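## Task

Lift the pliers from the low bookcase's middle shelf and set them down on the bookcase's top surface. The robot must not tip over or finish leaning, or the attempt fails. The pliers only count as placed if they stay there without the robot holding them at the end.

## Robot and tools

ROBOT. A Hello Robot Stretch 4 with a single arm: an omni-wheel base, a lift that slides up a mast, a telescoping arm that reaches straight forward, a wrist with yaw, pitch and roll, and a two-finger gripper. It stands about 1.6 m tall; the base rim lies within 0.23 m of the base origin. Cameras: head_camera, head_left_camera, head_right_camera, wrist_camera. A loose object may occasionally get nudged by something outside the robot's control.

FRAMES. Base frame: origin on the floor below the base centre, x ahead, y to the left, z up. hand_pose is reported in this frame and marks a point between the open fingertips; its printed value may be slightly off. The odometry frame is the base frame as it was when the scene began.

execute_actions. Argument "actions" is a list holding one action or nothing (nothing just reports state and pictures). An action may contain "base", "joints", or both, plus optional "pace" and "contact_limits"; or it is {"end_of_arm": "enable_torque"} by itself, which re-powers any wrist or gripper motor that shut off. All motions in one action start together.
- "base": exactly one key, each a relative move counted from where the base last reported itself. translate_m: metres forward (+) or back (-), -2 to 2. strafe_m: metres sideways, left +, -2 to 2. rotate_rad: radians of turn in place, counter-clockwise +, -3.2 to 3.2.
- "joints": absolute targets by name. lift_m 0 to 1.2 m; arm_m 0 to 0.55 m of extension; wrist_yaw_rad -1.134 to 4.276 (0 points ahead, + turns left, 3.14 is stowed back, over 3.4 the arm may obstruct); wrist_pitch_rad -1.117 to 4.259 (0 level, 1.57 pointing down); wrist_roll_rad -1.117 to 4.259 (0 puts both fingers level, + rotates clockwise viewed from behind); gripper_m -0.038 to 0.141 m fingertip gap (negative means fingers press together). Targets outside a joint's range are clipped and the result notes it; other bad values or unknown keys reject the whole call with no motion.
- "pace": "slow", "default", "fast" or "max" (base up to 0.1/0.3/0.4/0.6 m/s and 1/2/3/4 rad/s; slower when the lift is above 0.2).
- "contact_limits": only {"arm_m": value}, 0 (gentlest) to 0.75 (firmest), default 0.5; how hard the arm may push before halting.
- "cameras": list of names or "all"; omitted or null gives all, [] gives none.
A motion lasts at most 15 s. Joints or the base left out of an action may keep pushing toward earlier targets. A good first step to unfold the wrist: lift_m 0.4 with wrist_yaw_rad 0. If a result reports a stop, later calls in that same reply are skipped.

wait: "seconds" 0 to 10; commands nothing new and returns state and images. zoom_image: "camera" plus "region" [x0, y0, x1, y1] in pixels from the top-left corner, at most 504 by 504, taken from that camera's newest full image. read_manual: returns only licence texts. finished_scene: "scene" 1 or 2; ends that scene permanently and reports success, then gives the next task. Do not reply without a tool call, as that ends everything.

RESULT LINES. pictures: camera order of the images. base_status / joint_status: how each motion ended. "done" (for the base, the wheels turned the commanded amount even if slipping); "off_target" (stopped short, may still push); "contact_stop_at_<key>" (met something; the part may go slack); "limit_stop_at_<name>", including own_body (self-collision, likely when the gripper is tipped up below pitch -0.2 and rolled below -0.4 or above 4) and tilt (lean over 6 degrees: lift, arm and wheels go slack until the lean eases); "torque_fault" (a wrist or gripper motor overloaded and went limp; send enable_torque). on_its_own: things not commanded in this call; "held at" gives a held target, not position. joint_positions: current joint values. lidar_m: 12 distances in metres, sectors of 30 degrees starting straight ahead and going counter-clockwise (4th left, 7th behind, 10th right); "-" means nothing seen or closer than 0.25 m; misses clear objects and thin legs. wrist_depth_mm: 7x7 grid of median depths, 100 to 2000 mm, row by row from top left. base_odometry: wheel-based position and heading (-3.142 to 3.142, left +). turned_by_wheels vs turned_by_imu: a gap over about 0.1 rad suggests a bump or slip. base_tilt: degrees, forward and right positive, with a fixed bias up to about 1.5. motor_effort: percent of maximum, bracket shows the peak of the last action; for wheel_0/1/2, + means turning right.

GRIPPING. Command a gap smaller than the object to squeeze; a tighter value grips harder and pulls it inward. The gap reading and "done" do not prove a grasp; a firm hold shows as a jump in gripper_m effort, and a load in a level gripper pushes wrist_pitch_rad effort away from 0. If fingertips snag on a surface, raise the lift.

AVOID. Tipping: do not drive or turn holding over 1 kg with arm_m above 0.2, especially fast; avoid steady pushes with a high gripper or high contact limit. Keep lean under 6 degrees. Do not drop, slam or shove objects; lower them gently and open the gripper so the item rests on the bookcase top unsupported before ending the scene.

Each tool is called after "Request:" by a JSON object that holds its "method" and its "body".

## Session

Request:
{"method": "execute_actions", "body": {"actions": []}}

Scene clock: 0.00 s.
base_odometry: x=+0.000 y=+0.000 heading=+0.000 (m, m, rad; odometry frame)
turned_by_wheels: +0.000 (rad since the last result)
turned_by_imu: +0.000 (rad since the last result)
base_tilt: forward=+0.0 right=+0.3 (deg)
lidar_m: 0.64 0.67 1.26 2.80 2.92 3.75 3.58 1.32 0.94 0.92 1.00 0.67
base_status: not commanded
joint_positions: lift_m=+0.133 arm_m=+0.002 wrist_yaw_rad=+3.243 wrist_pitch_rad=+0.000 wrist_roll_rad=+0.003 gripper_m=+0.057
joint_status: not commanded
motor_effort: lift_m=+18 arm_m=+0 wrist_yaw_rad=-2 wrist_pitch_rad=-5 wrist_roll_rad=-1 gripper_m=-3 wheel_0=+0 wheel_1=+1 wheel_2=+1 (%)
hand_pose: x=-0.1234 y=+0.0579 z=+0.3108 quat_wxyz=(-0.050, +0.000, +0.001, +0.999) (m; base frame)
wrist_depth_mm: - - 133 - - - - / - - 133 - - - - / - 107 133 - - - - / 137 135 157 - - - - / 211 1708 - - - - - / 212 1060 195 1182 199 1255 1281 / 211 732 809 109 798 820 878
pictures: head_camera, head_left_camera, head_right_camera, wrist_camera
Images, in order (width x height): head_camera 420x560, head_left_camera 420x672, head_right_camera 420x672, wrist_camera 616x392.

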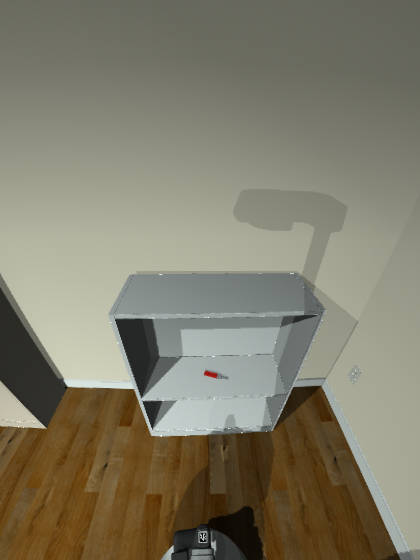

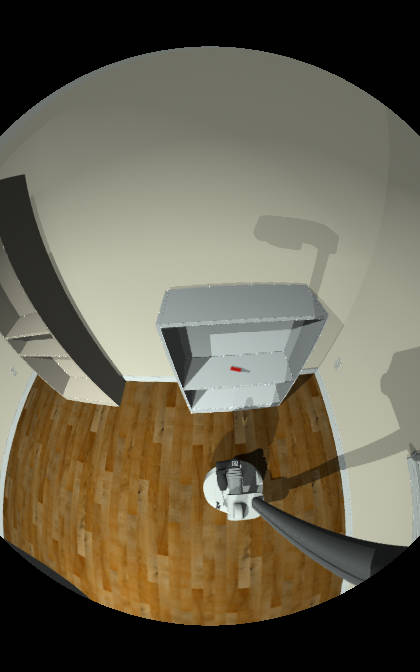

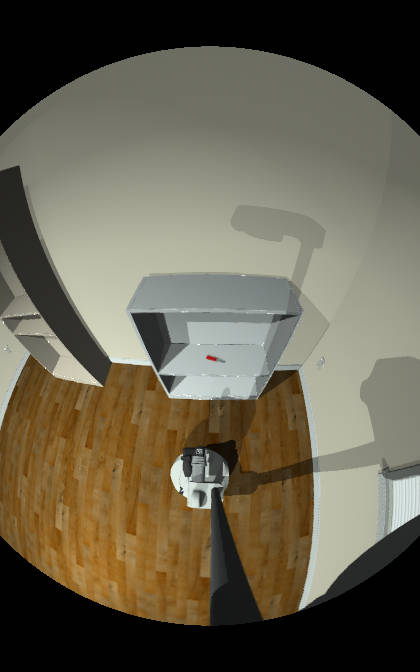

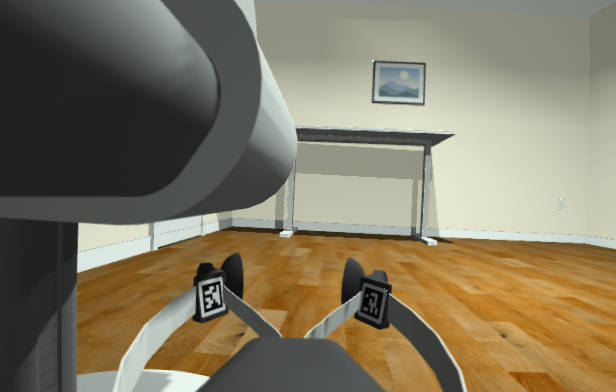

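Request:
{"method": "zoom_image", "body": {"camera": "head_camera", "region": [100, 260, 340, 450]}}

Request:
{"method": "execute_actions", "body": {"actions": [{"joints":{"lift_m":0.5,"wrist_yaw_rad":0,"wrist_pitch_rad":0.5,"gripper_m":0.1},"pace":"fast"}]}}

Region (100, 260, 340, 450) of head_camera's 420x560 image, scaled by 2.100, with more detail than that image has; it fills the top 399 rows of this view, and the rest is white.

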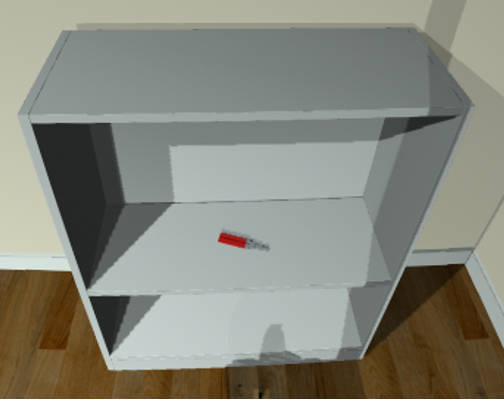

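Scene clock: 1.40 s.
base_odometry: x=+0.000 y=+0.000 heading=+0.000 (m, m, rad; odometry frame)
turned_by_wheels: +0.000 (rad since the last result)
turned_by_imu: +0.001 (rad since the last result)
base_tilt: forward=+0.1 right=+0.4 (deg)
lidar_m: 0.64 0.66 1.24 2.78 2.94 3.70 3.64 1.29 0.95 0.91 1.00 0.69
base_status: not commanded
joint_positions: lift_m=+0.150 arm_m=+0.002 wrist_yaw_rad=+2.941 wrist_pitch_rad=+0.305 wrist_roll_rad=+0.003 gripper_m=+0.100
joint_status: lift_m limit_stop_at_own_body (moved +0.017 of +0.367); wrist_yaw_rad limit_stop_at_own_body (moved -0.301 of -3.243); wrist_pitch_rad limit_stop_at_own_body (moved +0.305 of +0.500); the others done
on_its_own: wrist_yaw_rad is held at +2.941, not at your +0.000, since a limit_stop_at_own_body; wrist_pitch_rad is held at +0.303, not at your +0.500, since a limit_stop_at_own_body; lift_m is slack since a limit_stop_at_own_body (your +0.500 is given up); arm_m is slack since a limit_stop_at_own_body
motor_effort: lift_m=+18(21) arm_m=+0(0) wrist_yaw_rad=-1(8) wrist_pitch_rad=-5(5) wrist_roll_rad=-2(2) gripper_m=-1(3) wheel_0=+0(0) wheel_1=+1(1) wheel_2=+1(1) (%)
hand_pose: x=-0.0798 y=+0.1404 z=+0.2417 quat_wxyz=(+0.099, -0.151, +0.016, +0.983) (m; base frame)
wrist_depth_mm: 152 247 - - - - - / - - - - - - - / 1921 1983 - - - - - / 1060 1098 1138 1205 1281 1308 1397 / 741 759 778 809 842 866 891 / 227 222 220 252 205 640 634 / 187 189 202 108 221 504 517
pictures: head_camera, head_left_camera, head_right_camera, wrist_camera
Images, in order (width x height): head_camera 420x560, head_left_camera 420x672, head_right_camera 420x672, wrist_camera 616x392.

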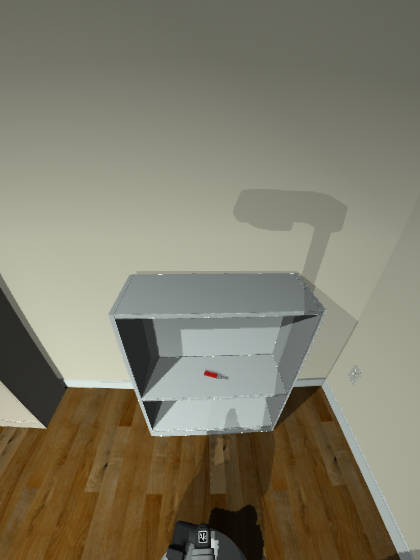

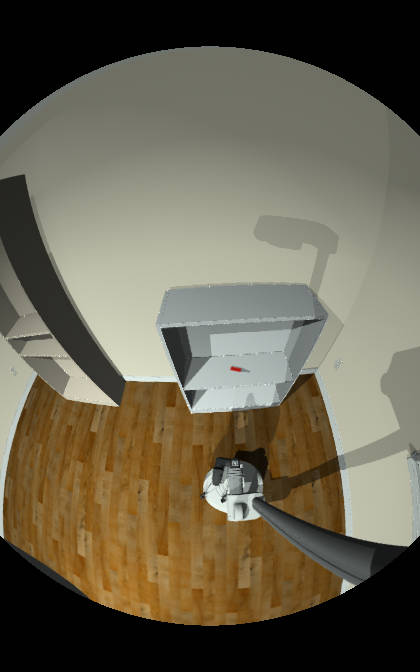

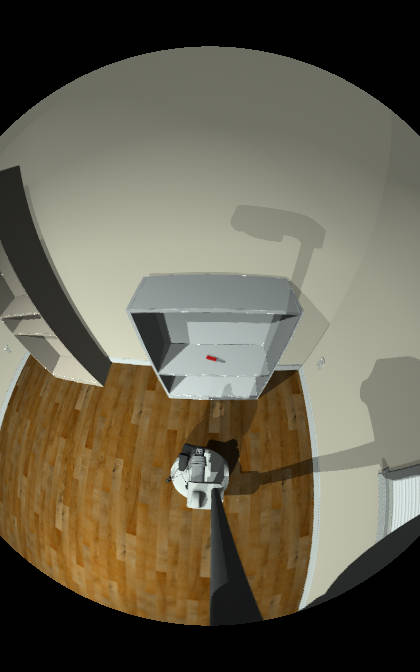

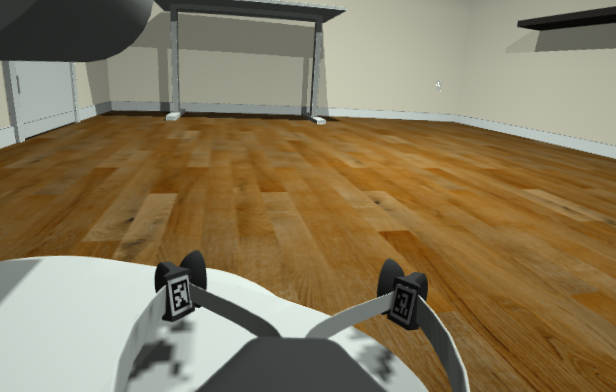

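Request:
{"method": "execute_actions", "body": {"actions": [{"joints":{"lift_m":0.55,"wrist_yaw_rad":0,"wrist_pitch_rad":0.2},"pace":"fast"}], "cameras": ["head_camera","wrist_camera"]}}

Scene clock: 4.13 s.
base_odometry: x=+0.000 y=+0.000 heading=+0.000 (m, m, rad; odometry frame)
turned_by_wheels: +0.000 (rad since the last result)
turned_by_imu: +0.001 (rad since the last result)
base_tilt: forward=+0.0 right=+0.4 (deg)
lidar_m: 0.63 0.69 1.26 2.80 2.94 3.72 3.61 1.30 0.96 0.93 0.98 0.68
base_status: not commanded
joint_positions: lift_m=+0.550 arm_m=+0.002 wrist_yaw_rad=+0.000 wrist_pitch_rad=+0.202 wrist_roll_rad=+0.003 gripper_m=+0.100
joint_status: all done
on_its_own: arm_m is slack since a limit_stop_at_own_body
motor_effort: lift_m=+20(23) arm_m=+0(0) wrist_yaw_rad=-2(6) wrist_pitch_rad=-6(11) wrist_roll_rad=-4(3) gripper_m=-1(1) wheel_0=+0(0) wheel_1=+0(0) wheel_2=+1(1) (%)
hand_pose: x=+0.4551 y=-0.0873 z=+0.6701 quat_wxyz=(+0.995, +0.001, +0.101, +0.000) (m; base frame)
wrist_depth_mm: 574 621 627 640 647 640 492 / 585 627 647 654 661 661 492 / 597 661 676 676 683 676 496 / 585 683 691 699 715 676 484 / 609 691 707 715 732 661 496 / 508 488 488 564 204 574 517 / 580 759 462 108 484 488 866
pictures: head_camera, wrist_camera
Images, in order (width x height): head_camera 420x560, wrist_camera 616x392.

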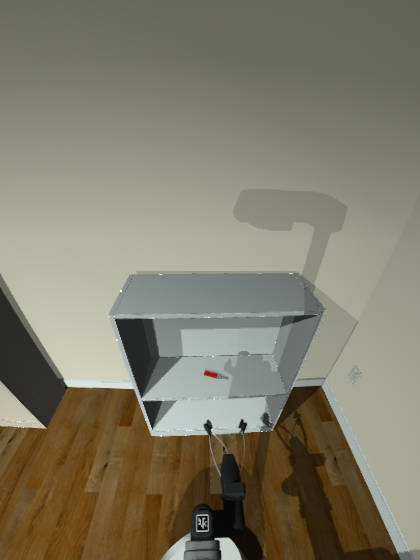

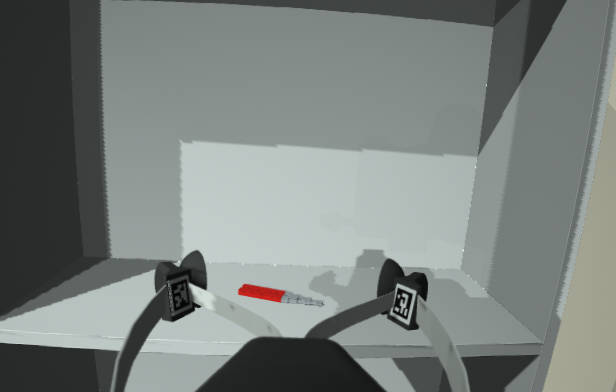

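Request:
{"method": "execute_actions", "body": {"actions": [{"base":{"translate_m":0.3},"joints":{"lift_m":0.66,"wrist_pitch_rad":1.57,"wrist_roll_rad":1.87,"arm_m":0.1},"pace":"fast"}], "cameras": ["head_camera","wrist_camera"]}}

Request:
{"method": "execute_actions", "body": {"actions": [{"base":{"strafe_m":0.02},"joints":{"arm_m":0.32}}], "cameras": ["head_camera","wrist_camera","head_left_camera"]}}

Scene clock: 6.97 s.
base_odometry: x=+0.300 y=+0.000 heading=+0.000 (m, m, rad; odometry frame)
turned_by_wheels: +0.000 (rad since the last result)
turned_by_imu: +0.000 (rad since the last result)
base_tilt: forward=+0.0 right=+0.4 (deg)
lidar_m: 0.34 0.36 1.00 1.46 2.93 3.74 3.62 1.33 0.97 0.96 0.52 0.39
base_status: done
joint_positions: lift_m=+0.660 arm_m=+0.099 wrist_yaw_rad=+0.000 wrist_pitch_rad=+1.570 wrist_roll_rad=+1.870 gripper_m=+0.100
joint_status: all done
motor_effort: lift_m=+21(21) arm_m=+8(9) wrist_yaw_rad=-1(3) wrist_pitch_rad=+1(6) wrist_roll_rad=+0(3) gripper_m=-1(1) wheel_0=+1(6) wheel_1=-1(6) wheel_2=+2(10) (%)
hand_pose: x=+0.2697 y=-0.0874 z=+0.5495 quat_wxyz=(+0.420, +0.569, +0.420, -0.569) (m; base frame)
wrist_depth_mm: 281 535 768 768 788 798 798 / 282 640 768 768 788 798 798 / 283 285 741 778 609 580 809 / 282 286 668 768 569 574 585 / 283 286 668 768 569 574 585 / 282 285 287 778 205 574 798 / 283 285 296 109 788 580 798
pictures: head_camera, wrist_camera
Images, in order (width x height): head_camera 420x560, wrist_camera 616x392.

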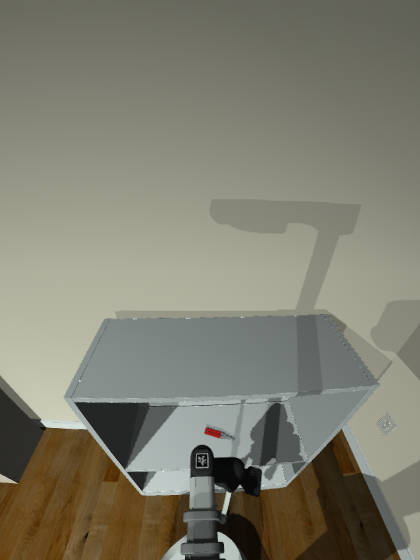

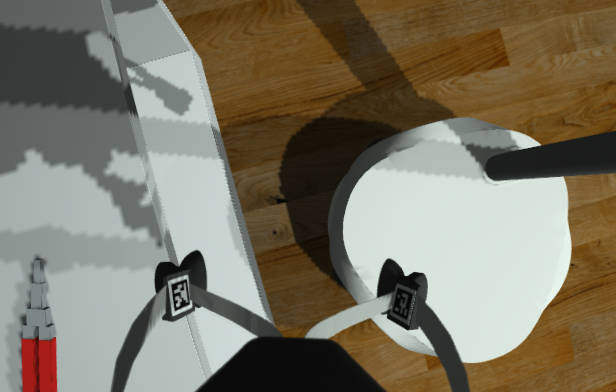

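Scene clock: 8.73 s.
base_odometry: x=+0.300 y=+0.020 heading=+0.000 (m, m, rad; odometry frame)
turned_by_wheels: +0.000 (rad since the last result)
turned_by_imu: +0.001 (rad since the last result)
base_tilt: forward=+0.0 right=+0.3 (deg)
lidar_m: 0.34 0.35 1.00 1.47 2.91 3.62 3.71 1.31 1.02 0.96 0.52 0.37
base_status: done
joint_positions: lift_m=+0.660 arm_m=+0.318 wrist_yaw_rad=+0.000 wrist_pitch_rad=+1.570 wrist_roll_rad=+1.870 gripper_m=+0.100
joint_status: all done
motor_effort: lift_m=+20(21) arm_m=+9(11) wrist_yaw_rad=-2(2) wrist_pitch_rad=+1(1) wrist_roll_rad=-2(0) gripper_m=+1(1) wheel_0=+1(7) wheel_1=-1(7) wheel_2=+0(2) (%)
hand_pose: x=+0.4897 y=-0.0874 z=+0.5495 quat_wxyz=(+0.420, +0.569, +0.420, -0.569) (m; base frame)
wrist_depth_mm: 282 283 287 291 778 788 820 / 270 283 287 291 294 798 798 / 250 285 289 291 296 609 580 / 229 283 289 291 296 580 580 / 219 285 290 291 294 585 580 / 206 250 286 291 205 691 580 / 194 253 289 109 294 798 798
pictures: head_camera, head_left_camera, wrist_camera
Images, in order (width x height): head_camera 420x560, head_left_camera 420x672, wrist_camera 616x392.

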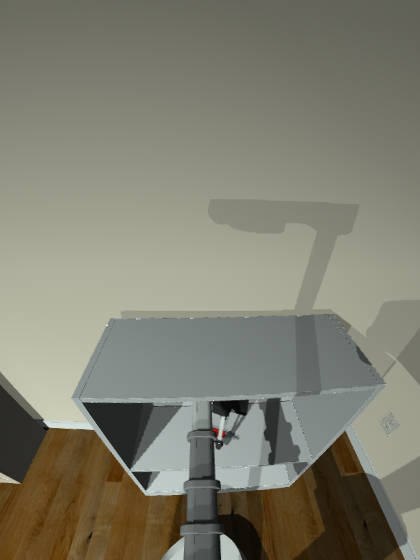

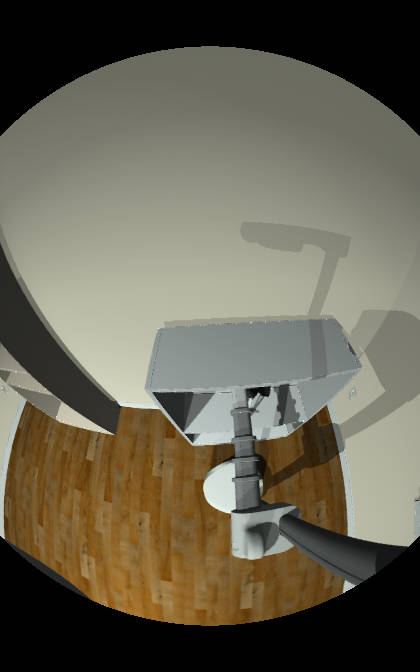

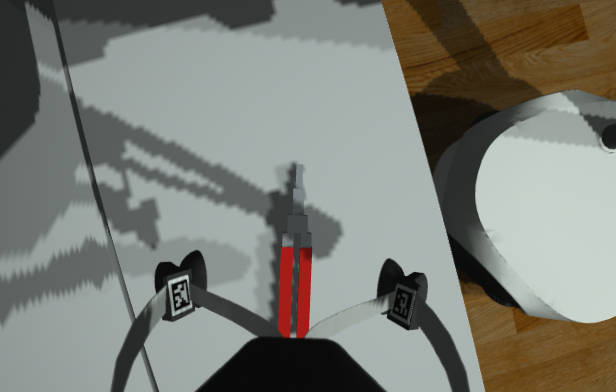

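Request:
{"method": "execute_actions", "body": {"actions": [{"joints":{"lift_m":0.622,"gripper_m":0.055}}], "cameras": ["wrist_camera"]}}

Scene clock: 10.33 s.
base_odometry: x=+0.300 y=+0.020 heading=+0.000 (m, m, rad; odometry frame)
turned_by_wheels: +0.000 (rad since the last result)
turned_by_imu: +0.001 (rad since the last result)
base_tilt: forward=+0.1 right=+0.3 (deg)
lidar_m: 0.33 0.36 0.98 1.47 2.91 3.62 3.71 1.35 1.02 0.96 0.52 0.36
base_status: not commanded
joint_positions: lift_m=+0.622 arm_m=+0.318 wrist_yaw_rad=+0.000 wrist_pitch_rad=+1.570 wrist_roll_rad=+1.870 gripper_m=+0.055
joint_status: all done
motor_effort: lift_m=+15(17) arm_m=+9(9) wrist_yaw_rad=-1(2) wrist_pitch_rad=+1(1) wrist_roll_rad=+1(1) gripper_m=-4(7) wheel_0=+1(1) wheel_1=-2(1) wheel_2=+0(0) (%)
hand_pose: x=+0.4897 y=-0.0874 z=+0.5120 quat_wxyz=(+0.420, +0.569, +0.420, -0.569) (m; base frame)
wrist_depth_mm: 245 248 251 254 256 750 768 / 244 247 250 253 256 768 759 / 245 247 250 253 257 591 539 / 229 248 252 253 257 544 544 / 220 248 250 252 257 539 544 / 206 248 194 253 199 259 549 / 193 241 251 109 257 260 768
pictures: wrist_camera
Images, in order (width x height): wrist_camera 616x392.

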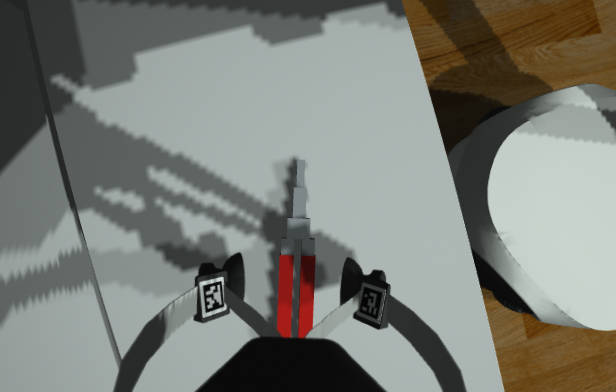

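Request:
{"method": "execute_actions", "body": {"actions": [{"joints":{"lift_m":0.613,"gripper_m":0.035},"pace":"slow"}], "cameras": ["wrist_camera"]}}

Scene clock: 11.60 s.
base_odometry: x=+0.300 y=+0.020 heading=+0.000 (m, m, rad; odometry frame)
turned_by_wheels: +0.000 (rad since the last result)
turned_by_imu: +0.000 (rad since the last result)
base_tilt: forward=+0.1 right=+0.4 (deg)
lidar_m: 0.32 0.34 0.98 1.48 2.90 3.60 3.72 1.34 1.02 0.97 0.50 0.36
base_status: not commanded
joint_positions: lift_m=+0.613 arm_m=+0.319 wrist_yaw_rad=+0.000 wrist_pitch_rad=+1.569 wrist_roll_rad=+1.870 gripper_m=+0.035
joint_status: all done
motor_effort: lift_m=+14(16) arm_m=+9(9) wrist_yaw_rad=-2(2) wrist_pitch_rad=+6(4) wrist_roll_rad=+1(2) gripper_m=-4(3) wheel_0=+1(1) wheel_1=-1(1) wheel_2=+0(0) (%)
hand_pose: x=+0.4900 y=-0.0874 z=+0.5031 quat_wxyz=(+0.420, +0.569, +0.420, -0.568) (m; base frame)
wrist_depth_mm: 236 239 243 244 248 750 759 / 237 240 242 245 247 750 750 / 238 240 243 245 248 574 530 / 228 240 242 245 248 530 535 / 217 240 242 244 248 530 535 / 205 239 189 237 247 251 539 / 193 233 242 109 248 251 750
pictures: wrist_camera
Images, in order (width x height): wrist_camera 616x392.

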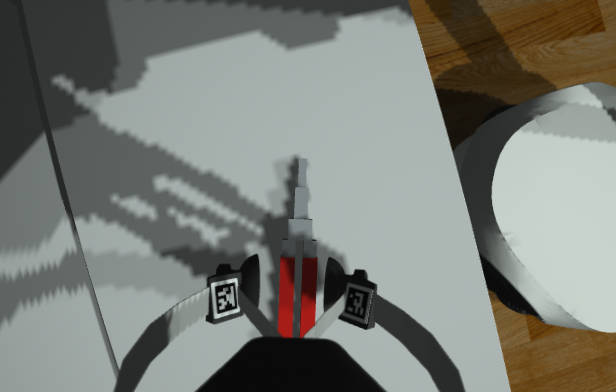

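Request:
{"method": "execute_actions", "body": {"actions": [{"joints":{"lift_m":0.617,"gripper_m":-0.015}}], "cameras": ["wrist_camera"]}}

Request:
{"method": "execute_actions", "body": {"actions": [{"joints":{"lift_m":0.65},"pace":"slow"}], "cameras": ["wrist_camera"]}}

Scene clock: 13.13 s.
base_odometry: x=+0.300 y=+0.020 heading=+0.000 (m, m, rad; odometry frame)
turned_by_wheels: +0.000 (rad since the last result)
turned_by_imu: +0.001 (rad since the last result)
base_tilt: forward=+0.1 right=+0.3 (deg)
lidar_m: 0.34 0.36 1.00 1.47 2.92 3.65 3.75 1.35 1.00 0.96 0.51 0.36
base_status: not commanded
joint_positions: lift_m=+0.617 arm_m=+0.319 wrist_yaw_rad=+0.000 wrist_pitch_rad=+1.570 wrist_roll_rad=+1.870 gripper_m=-0.014
joint_status: all done
motor_effort: lift_m=+21(18) arm_m=+9(9) wrist_yaw_rad=-1(2) wrist_pitch_rad=+0(4) wrist_roll_rad=+0(3) gripper_m=-21(24) wheel_0=+1(1) wheel_1=-1(2) wheel_2=+0(0) (%)
hand_pose: x=+0.4896 y=-0.0874 z=+0.5065 quat_wxyz=(+0.420, +0.569, +0.420, -0.569) (m; base frame)
wrist_depth_mm: 239 241 244 248 251 750 759 / 240 242 245 248 251 750 759 / 239 242 245 248 251 580 539 / 229 243 246 248 251 535 535 / 220 242 245 247 252 535 539 / 206 242 185 232 185 254 539 / 193 237 245 108 251 254 759
pictures: wrist_camera
Images, in order (width x height): wrist_camera 616x392.

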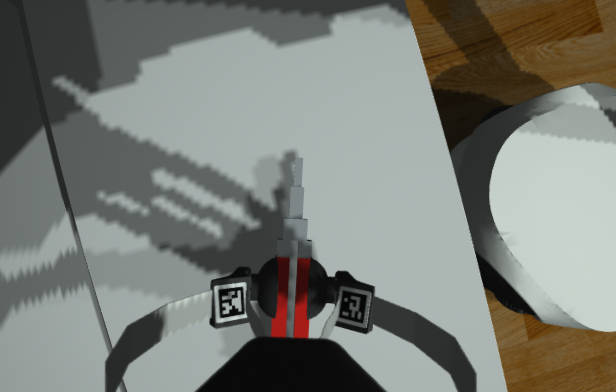

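Scene clock: 14.23 s.
base_odometry: x=+0.300 y=+0.020 heading=+0.000 (m, m, rad; odometry frame)
turned_by_wheels: +0.000 (rad since the last result)
turned_by_imu: +0.000 (rad since the last result)
base_tilt: forward=+0.1 right=+0.4 (deg)
lidar_m: 0.33 0.36 0.97 1.50 2.90 3.64 3.70 1.36 1.01 0.96 0.53 0.37
base_status: not commanded
joint_positions: lift_m=+0.650 arm_m=+0.319 wrist_yaw_rad=+0.000 wrist_pitch_rad=+1.570 wrist_roll_rad=+1.870 gripper_m=-0.014
joint_status: all done
motor_effort: lift_m=+21(24) arm_m=+9(9) wrist_yaw_rad=-2(2) wrist_pitch_rad=+0(0) wrist_roll_rad=+0(1) gripper_m=-21(22) wheel_0=+1(1) wheel_1=-1(2) wheel_2=+0(0) (%)
hand_pose: x=+0.4896 y=-0.0874 z=+0.5395 quat_wxyz=(+0.420, +0.569, +0.420, -0.569) (m; base frame)
wrist_depth_mm: 271 273 276 279 530 778 788 / 268 274 277 281 282 788 788 / 250 276 278 281 283 603 564 / 229 274 278 281 285 569 569 / 219 274 277 281 283 569 574 / 206 267 185 233 185 634 574 / 193 237 278 109 283 788 788
pictures: wrist_camera
Images, in order (width x height): wrist_camera 616x392.

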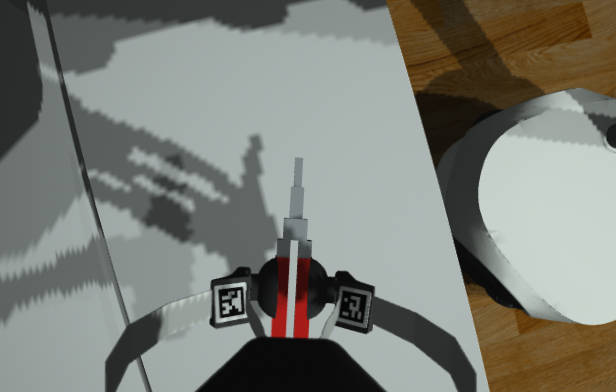

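Request:
{"method": "execute_actions", "body": {"actions": [{"joints":{"arm_m":0.04}}], "cameras": []}}

Request:
{"method": "execute_actions", "body": {"actions": [{"joints":{"lift_m":1.2},"pace":"fast"}], "cameras": ["wrist_camera","head_camera"]}}

Scene clock: 16.37 s.
base_odometry: x=+0.300 y=+0.020 heading=+0.000 (m, m, rad; odometry frame)
turned_by_wheels: +0.000 (rad since the last result)
turned_by_imu: +0.001 (rad since the last result)
base_tilt: forward=+0.1 right=+0.4 (deg)
lidar_m: 0.32 0.34 0.98 1.48 2.90 3.74 3.72 1.36 1.00 0.96 0.52 0.37
base_status: not commanded
joint_positions: lift_m=+0.650 arm_m=+0.042 wrist_yaw_rad=+0.000 wrist_pitch_rad=+1.570 wrist_roll_rad=+1.870 gripper_m=-0.014
joint_status: all done
motor_effort: lift_m=+21(21) arm_m=-8(10) wrist_yaw_rad=-1(2) wrist_pitch_rad=-1(0) wrist_roll_rad=-1(1) gripper_m=-21(19) wheel_0=+1(1) wheel_1=-2(1) wheel_2=+0(0) (%)
hand_pose: x=+0.2126 y=-0.0874 z=+0.5395 quat_wxyz=(+0.420, +0.569, +0.420, -0.569) (m; base frame)
wrist_depth_mm: 496 609 759 768 778 788 788 / 291 654 750 768 778 788 798 / 273 654 768 768 569 580 788 / 272 654 759 569 559 569 798 / 274 654 668 554 559 564 788 / 272 287 185 233 185 569 788 / 273 274 654 109 564 569 798
pictures: none
No camera images: the call's "cameras" was empty. Leave "cameras" out to get every camera's image.

Scene clock: 18.83 s.
base_odometry: x=+0.300 y=+0.020 heading=+0.000 (m, m, rad; odometry frame)
turned_by_wheels: +0.000 (rad since the last result)
turned_by_imu: +0.001 (rad since the last result)
base_tilt: forward=+0.0 right=+0.3 (deg)
lidar_m: 0.32 0.36 1.01 1.49 2.91 3.72 - 1.37 0.99 0.97 0.52 0.36
base_status: not commanded
joint_positions: lift_m=+1.199 arm_m=+0.042 wrist_yaw_rad=+0.000 wrist_pitch_rad=+1.570 wrist_roll_rad=+1.870 gripper_m=-0.014
joint_status: all done
motor_effort: lift_m=+21(22) arm_m=-9(8) wrist_yaw_rad=+0(1) wrist_pitch_rad=+0(2) wrist_roll_rad=-2(1) gripper_m=-22(21) wheel_0=+1(1) wheel_1=-1(1) wheel_2=+0(0) (%)
hand_pose: x=+0.2126 y=-0.0874 z=+1.0889 quat_wxyz=(+0.420, +0.569, +0.420, -0.569) (m; base frame)
wrist_depth_mm: 521 615 1308 1336 1336 1336 1336 / 654 788 1308 1336 1308 1336 1336 / 715 809 1205 1308 1308 1336 1366 / 247 809 1182 1118 1118 1336 1336 / 248 831 820 1118 1118 1336 1366 / 248 750 186 233 185 1366 1366 / 248 256 820 109 1336 1336 1366
pictures: head_camera, wrist_camera
Images, in order (width x height): head_camera 420x560, wrist_camera 616x392.

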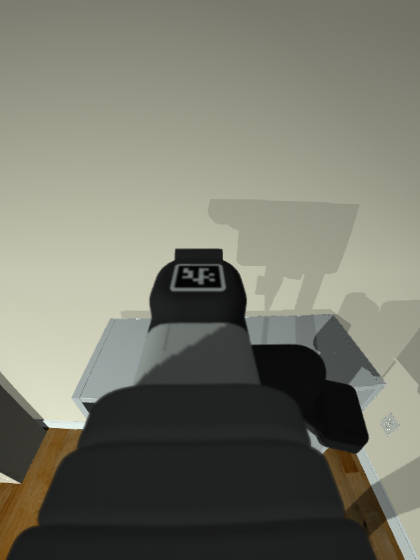

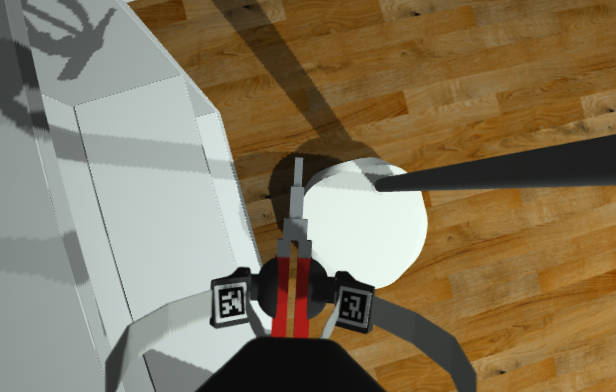

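Request:
{"method": "execute_actions", "body": {"actions": [{"joints":{"arm_m":0.3},"contact_limits":{"arm_m":0.2}}], "cameras": ["wrist_camera","head_right_camera"]}}

Scene clock: 21.07 s.
base_odometry: x=+0.300 y=+0.020 heading=+0.000 (m, m, rad; odometry frame)
turned_by_wheels: +0.000 (rad since the last result)
turned_by_imu: +0.001 (rad since the last result)
base_tilt: forward=+0.1 right=+0.4 (deg)
lidar_m: 0.33 0.34 0.98 1.47 2.89 3.63 - 1.38 1.00 0.96 0.52 0.37
base_status: not commanded
joint_positions: lift_m=+1.199 arm_m=+0.298 wrist_yaw_rad=+0.000 wrist_pitch_rad=+1.570 wrist_roll_rad=+1.870 gripper_m=-0.014
joint_status: all done
motor_effort: lift_m=+21(21) arm_m=+9(11) wrist_yaw_rad=-2(2) wrist_pitch_rad=+1(1) wrist_roll_rad=+0(0) gripper_m=-21(22) wheel_0=+1(1) wheel_1=-2(1) wheel_2=+0(0) (%)
contact_limits: arm_m 0.2
hand_pose: x=+0.4697 y=-0.0874 z=+1.0889 quat_wxyz=(+0.420, +0.569, +0.420, -0.569) (m; base frame)
wrist_depth_mm: 245 248 252 255 1336 1366 1336 / 246 247 251 253 257 1308 1366 / 246 248 252 255 257 1336 1336 / 245 249 252 254 256 1138 1366 / 247 249 251 254 257 1336 1336 / 247 247 185 234 185 1366 1366 / 281 248 251 109 257 1336 1366
pictures: head_right_camera, wrist_camera
Images, in order (width x height): head_right_camera 420x672, wrist_camera 616x392.

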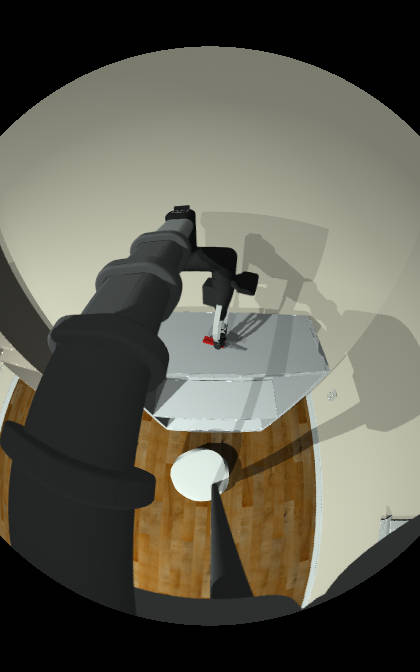

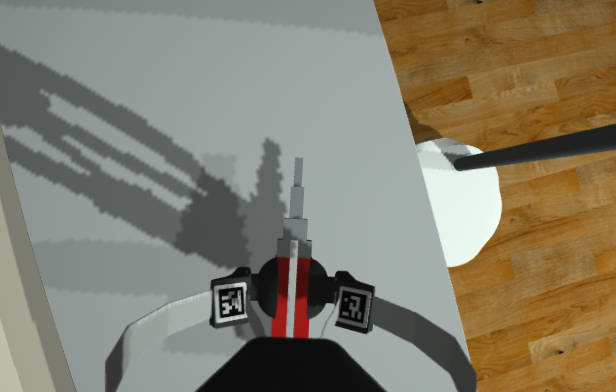

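Request:
{"method": "execute_actions", "body": {"actions": [{"joints":{"lift_m":1.193,"gripper_m":0.09}}], "cameras": ["wrist_camera","head_right_camera"]}}

Scene clock: 23.00 s.
base_odometry: x=+0.300 y=+0.020 heading=+0.000 (m, m, rad; odometry frame)
turned_by_wheels: +0.000 (rad since the last result)
turned_by_imu: +0.001 (rad since the last result)
base_tilt: forward=+0.0 right=+0.4 (deg)
lidar_m: 0.33 0.38 1.01 1.47 2.91 3.62 - 1.37 1.00 0.97 0.50 0.37
base_status: not commanded
joint_positions: lift_m=+1.193 arm_m=+0.298 wrist_yaw_rad=+0.000 wrist_pitch_rad=+1.570 wrist_roll_rad=+1.870 gripper_m=+0.090
joint_status: all done
motor_effort: lift_m=+15(21) arm_m=+9(9) wrist_yaw_rad=-2(2) wrist_pitch_rad=+2(1) wrist_roll_rad=-1(1) gripper_m=-1(18) wheel_0=+1(1) wheel_1=-2(2) wheel_2=+0(0) (%)
hand_pose: x=+0.4697 y=-0.0874 z=+1.0829 quat_wxyz=(+0.420, +0.569, +0.420, -0.569) (m; base frame)
wrist_depth_mm: 240 242 246 249 1336 1366 1366 / 240 243 245 248 251 1336 1336 / 240 242 245 249 251 1336 1336 / 240 243 246 249 251 1118 1336 / 240 243 246 247 252 1336 1336 / 241 243 223 240 200 1336 1366 / 276 242 246 109 252 1336 1366
pictures: head_right_camera, wrist_camera
Images, in order (width x height): head_right_camera 420x672, wrist_camera 616x392.

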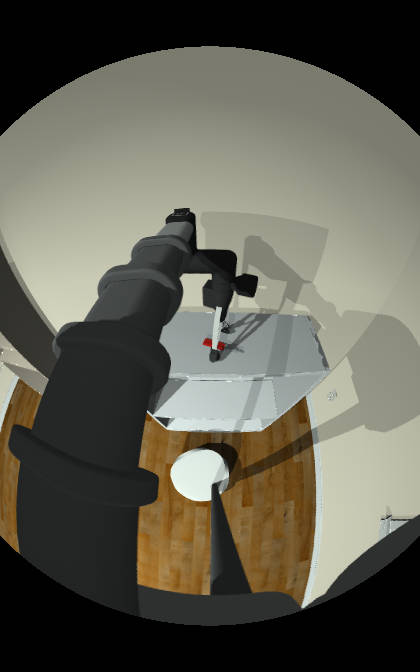

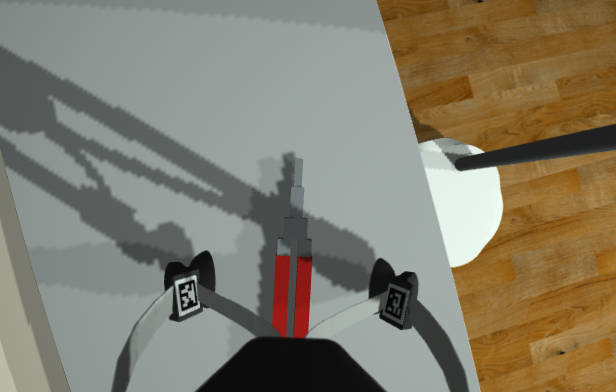

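The pliers are resting on top with the gripper clear of them.

Request:
{"method": "finished_scene", "body": {"scene": 1}}

The scene is finished: the task was done.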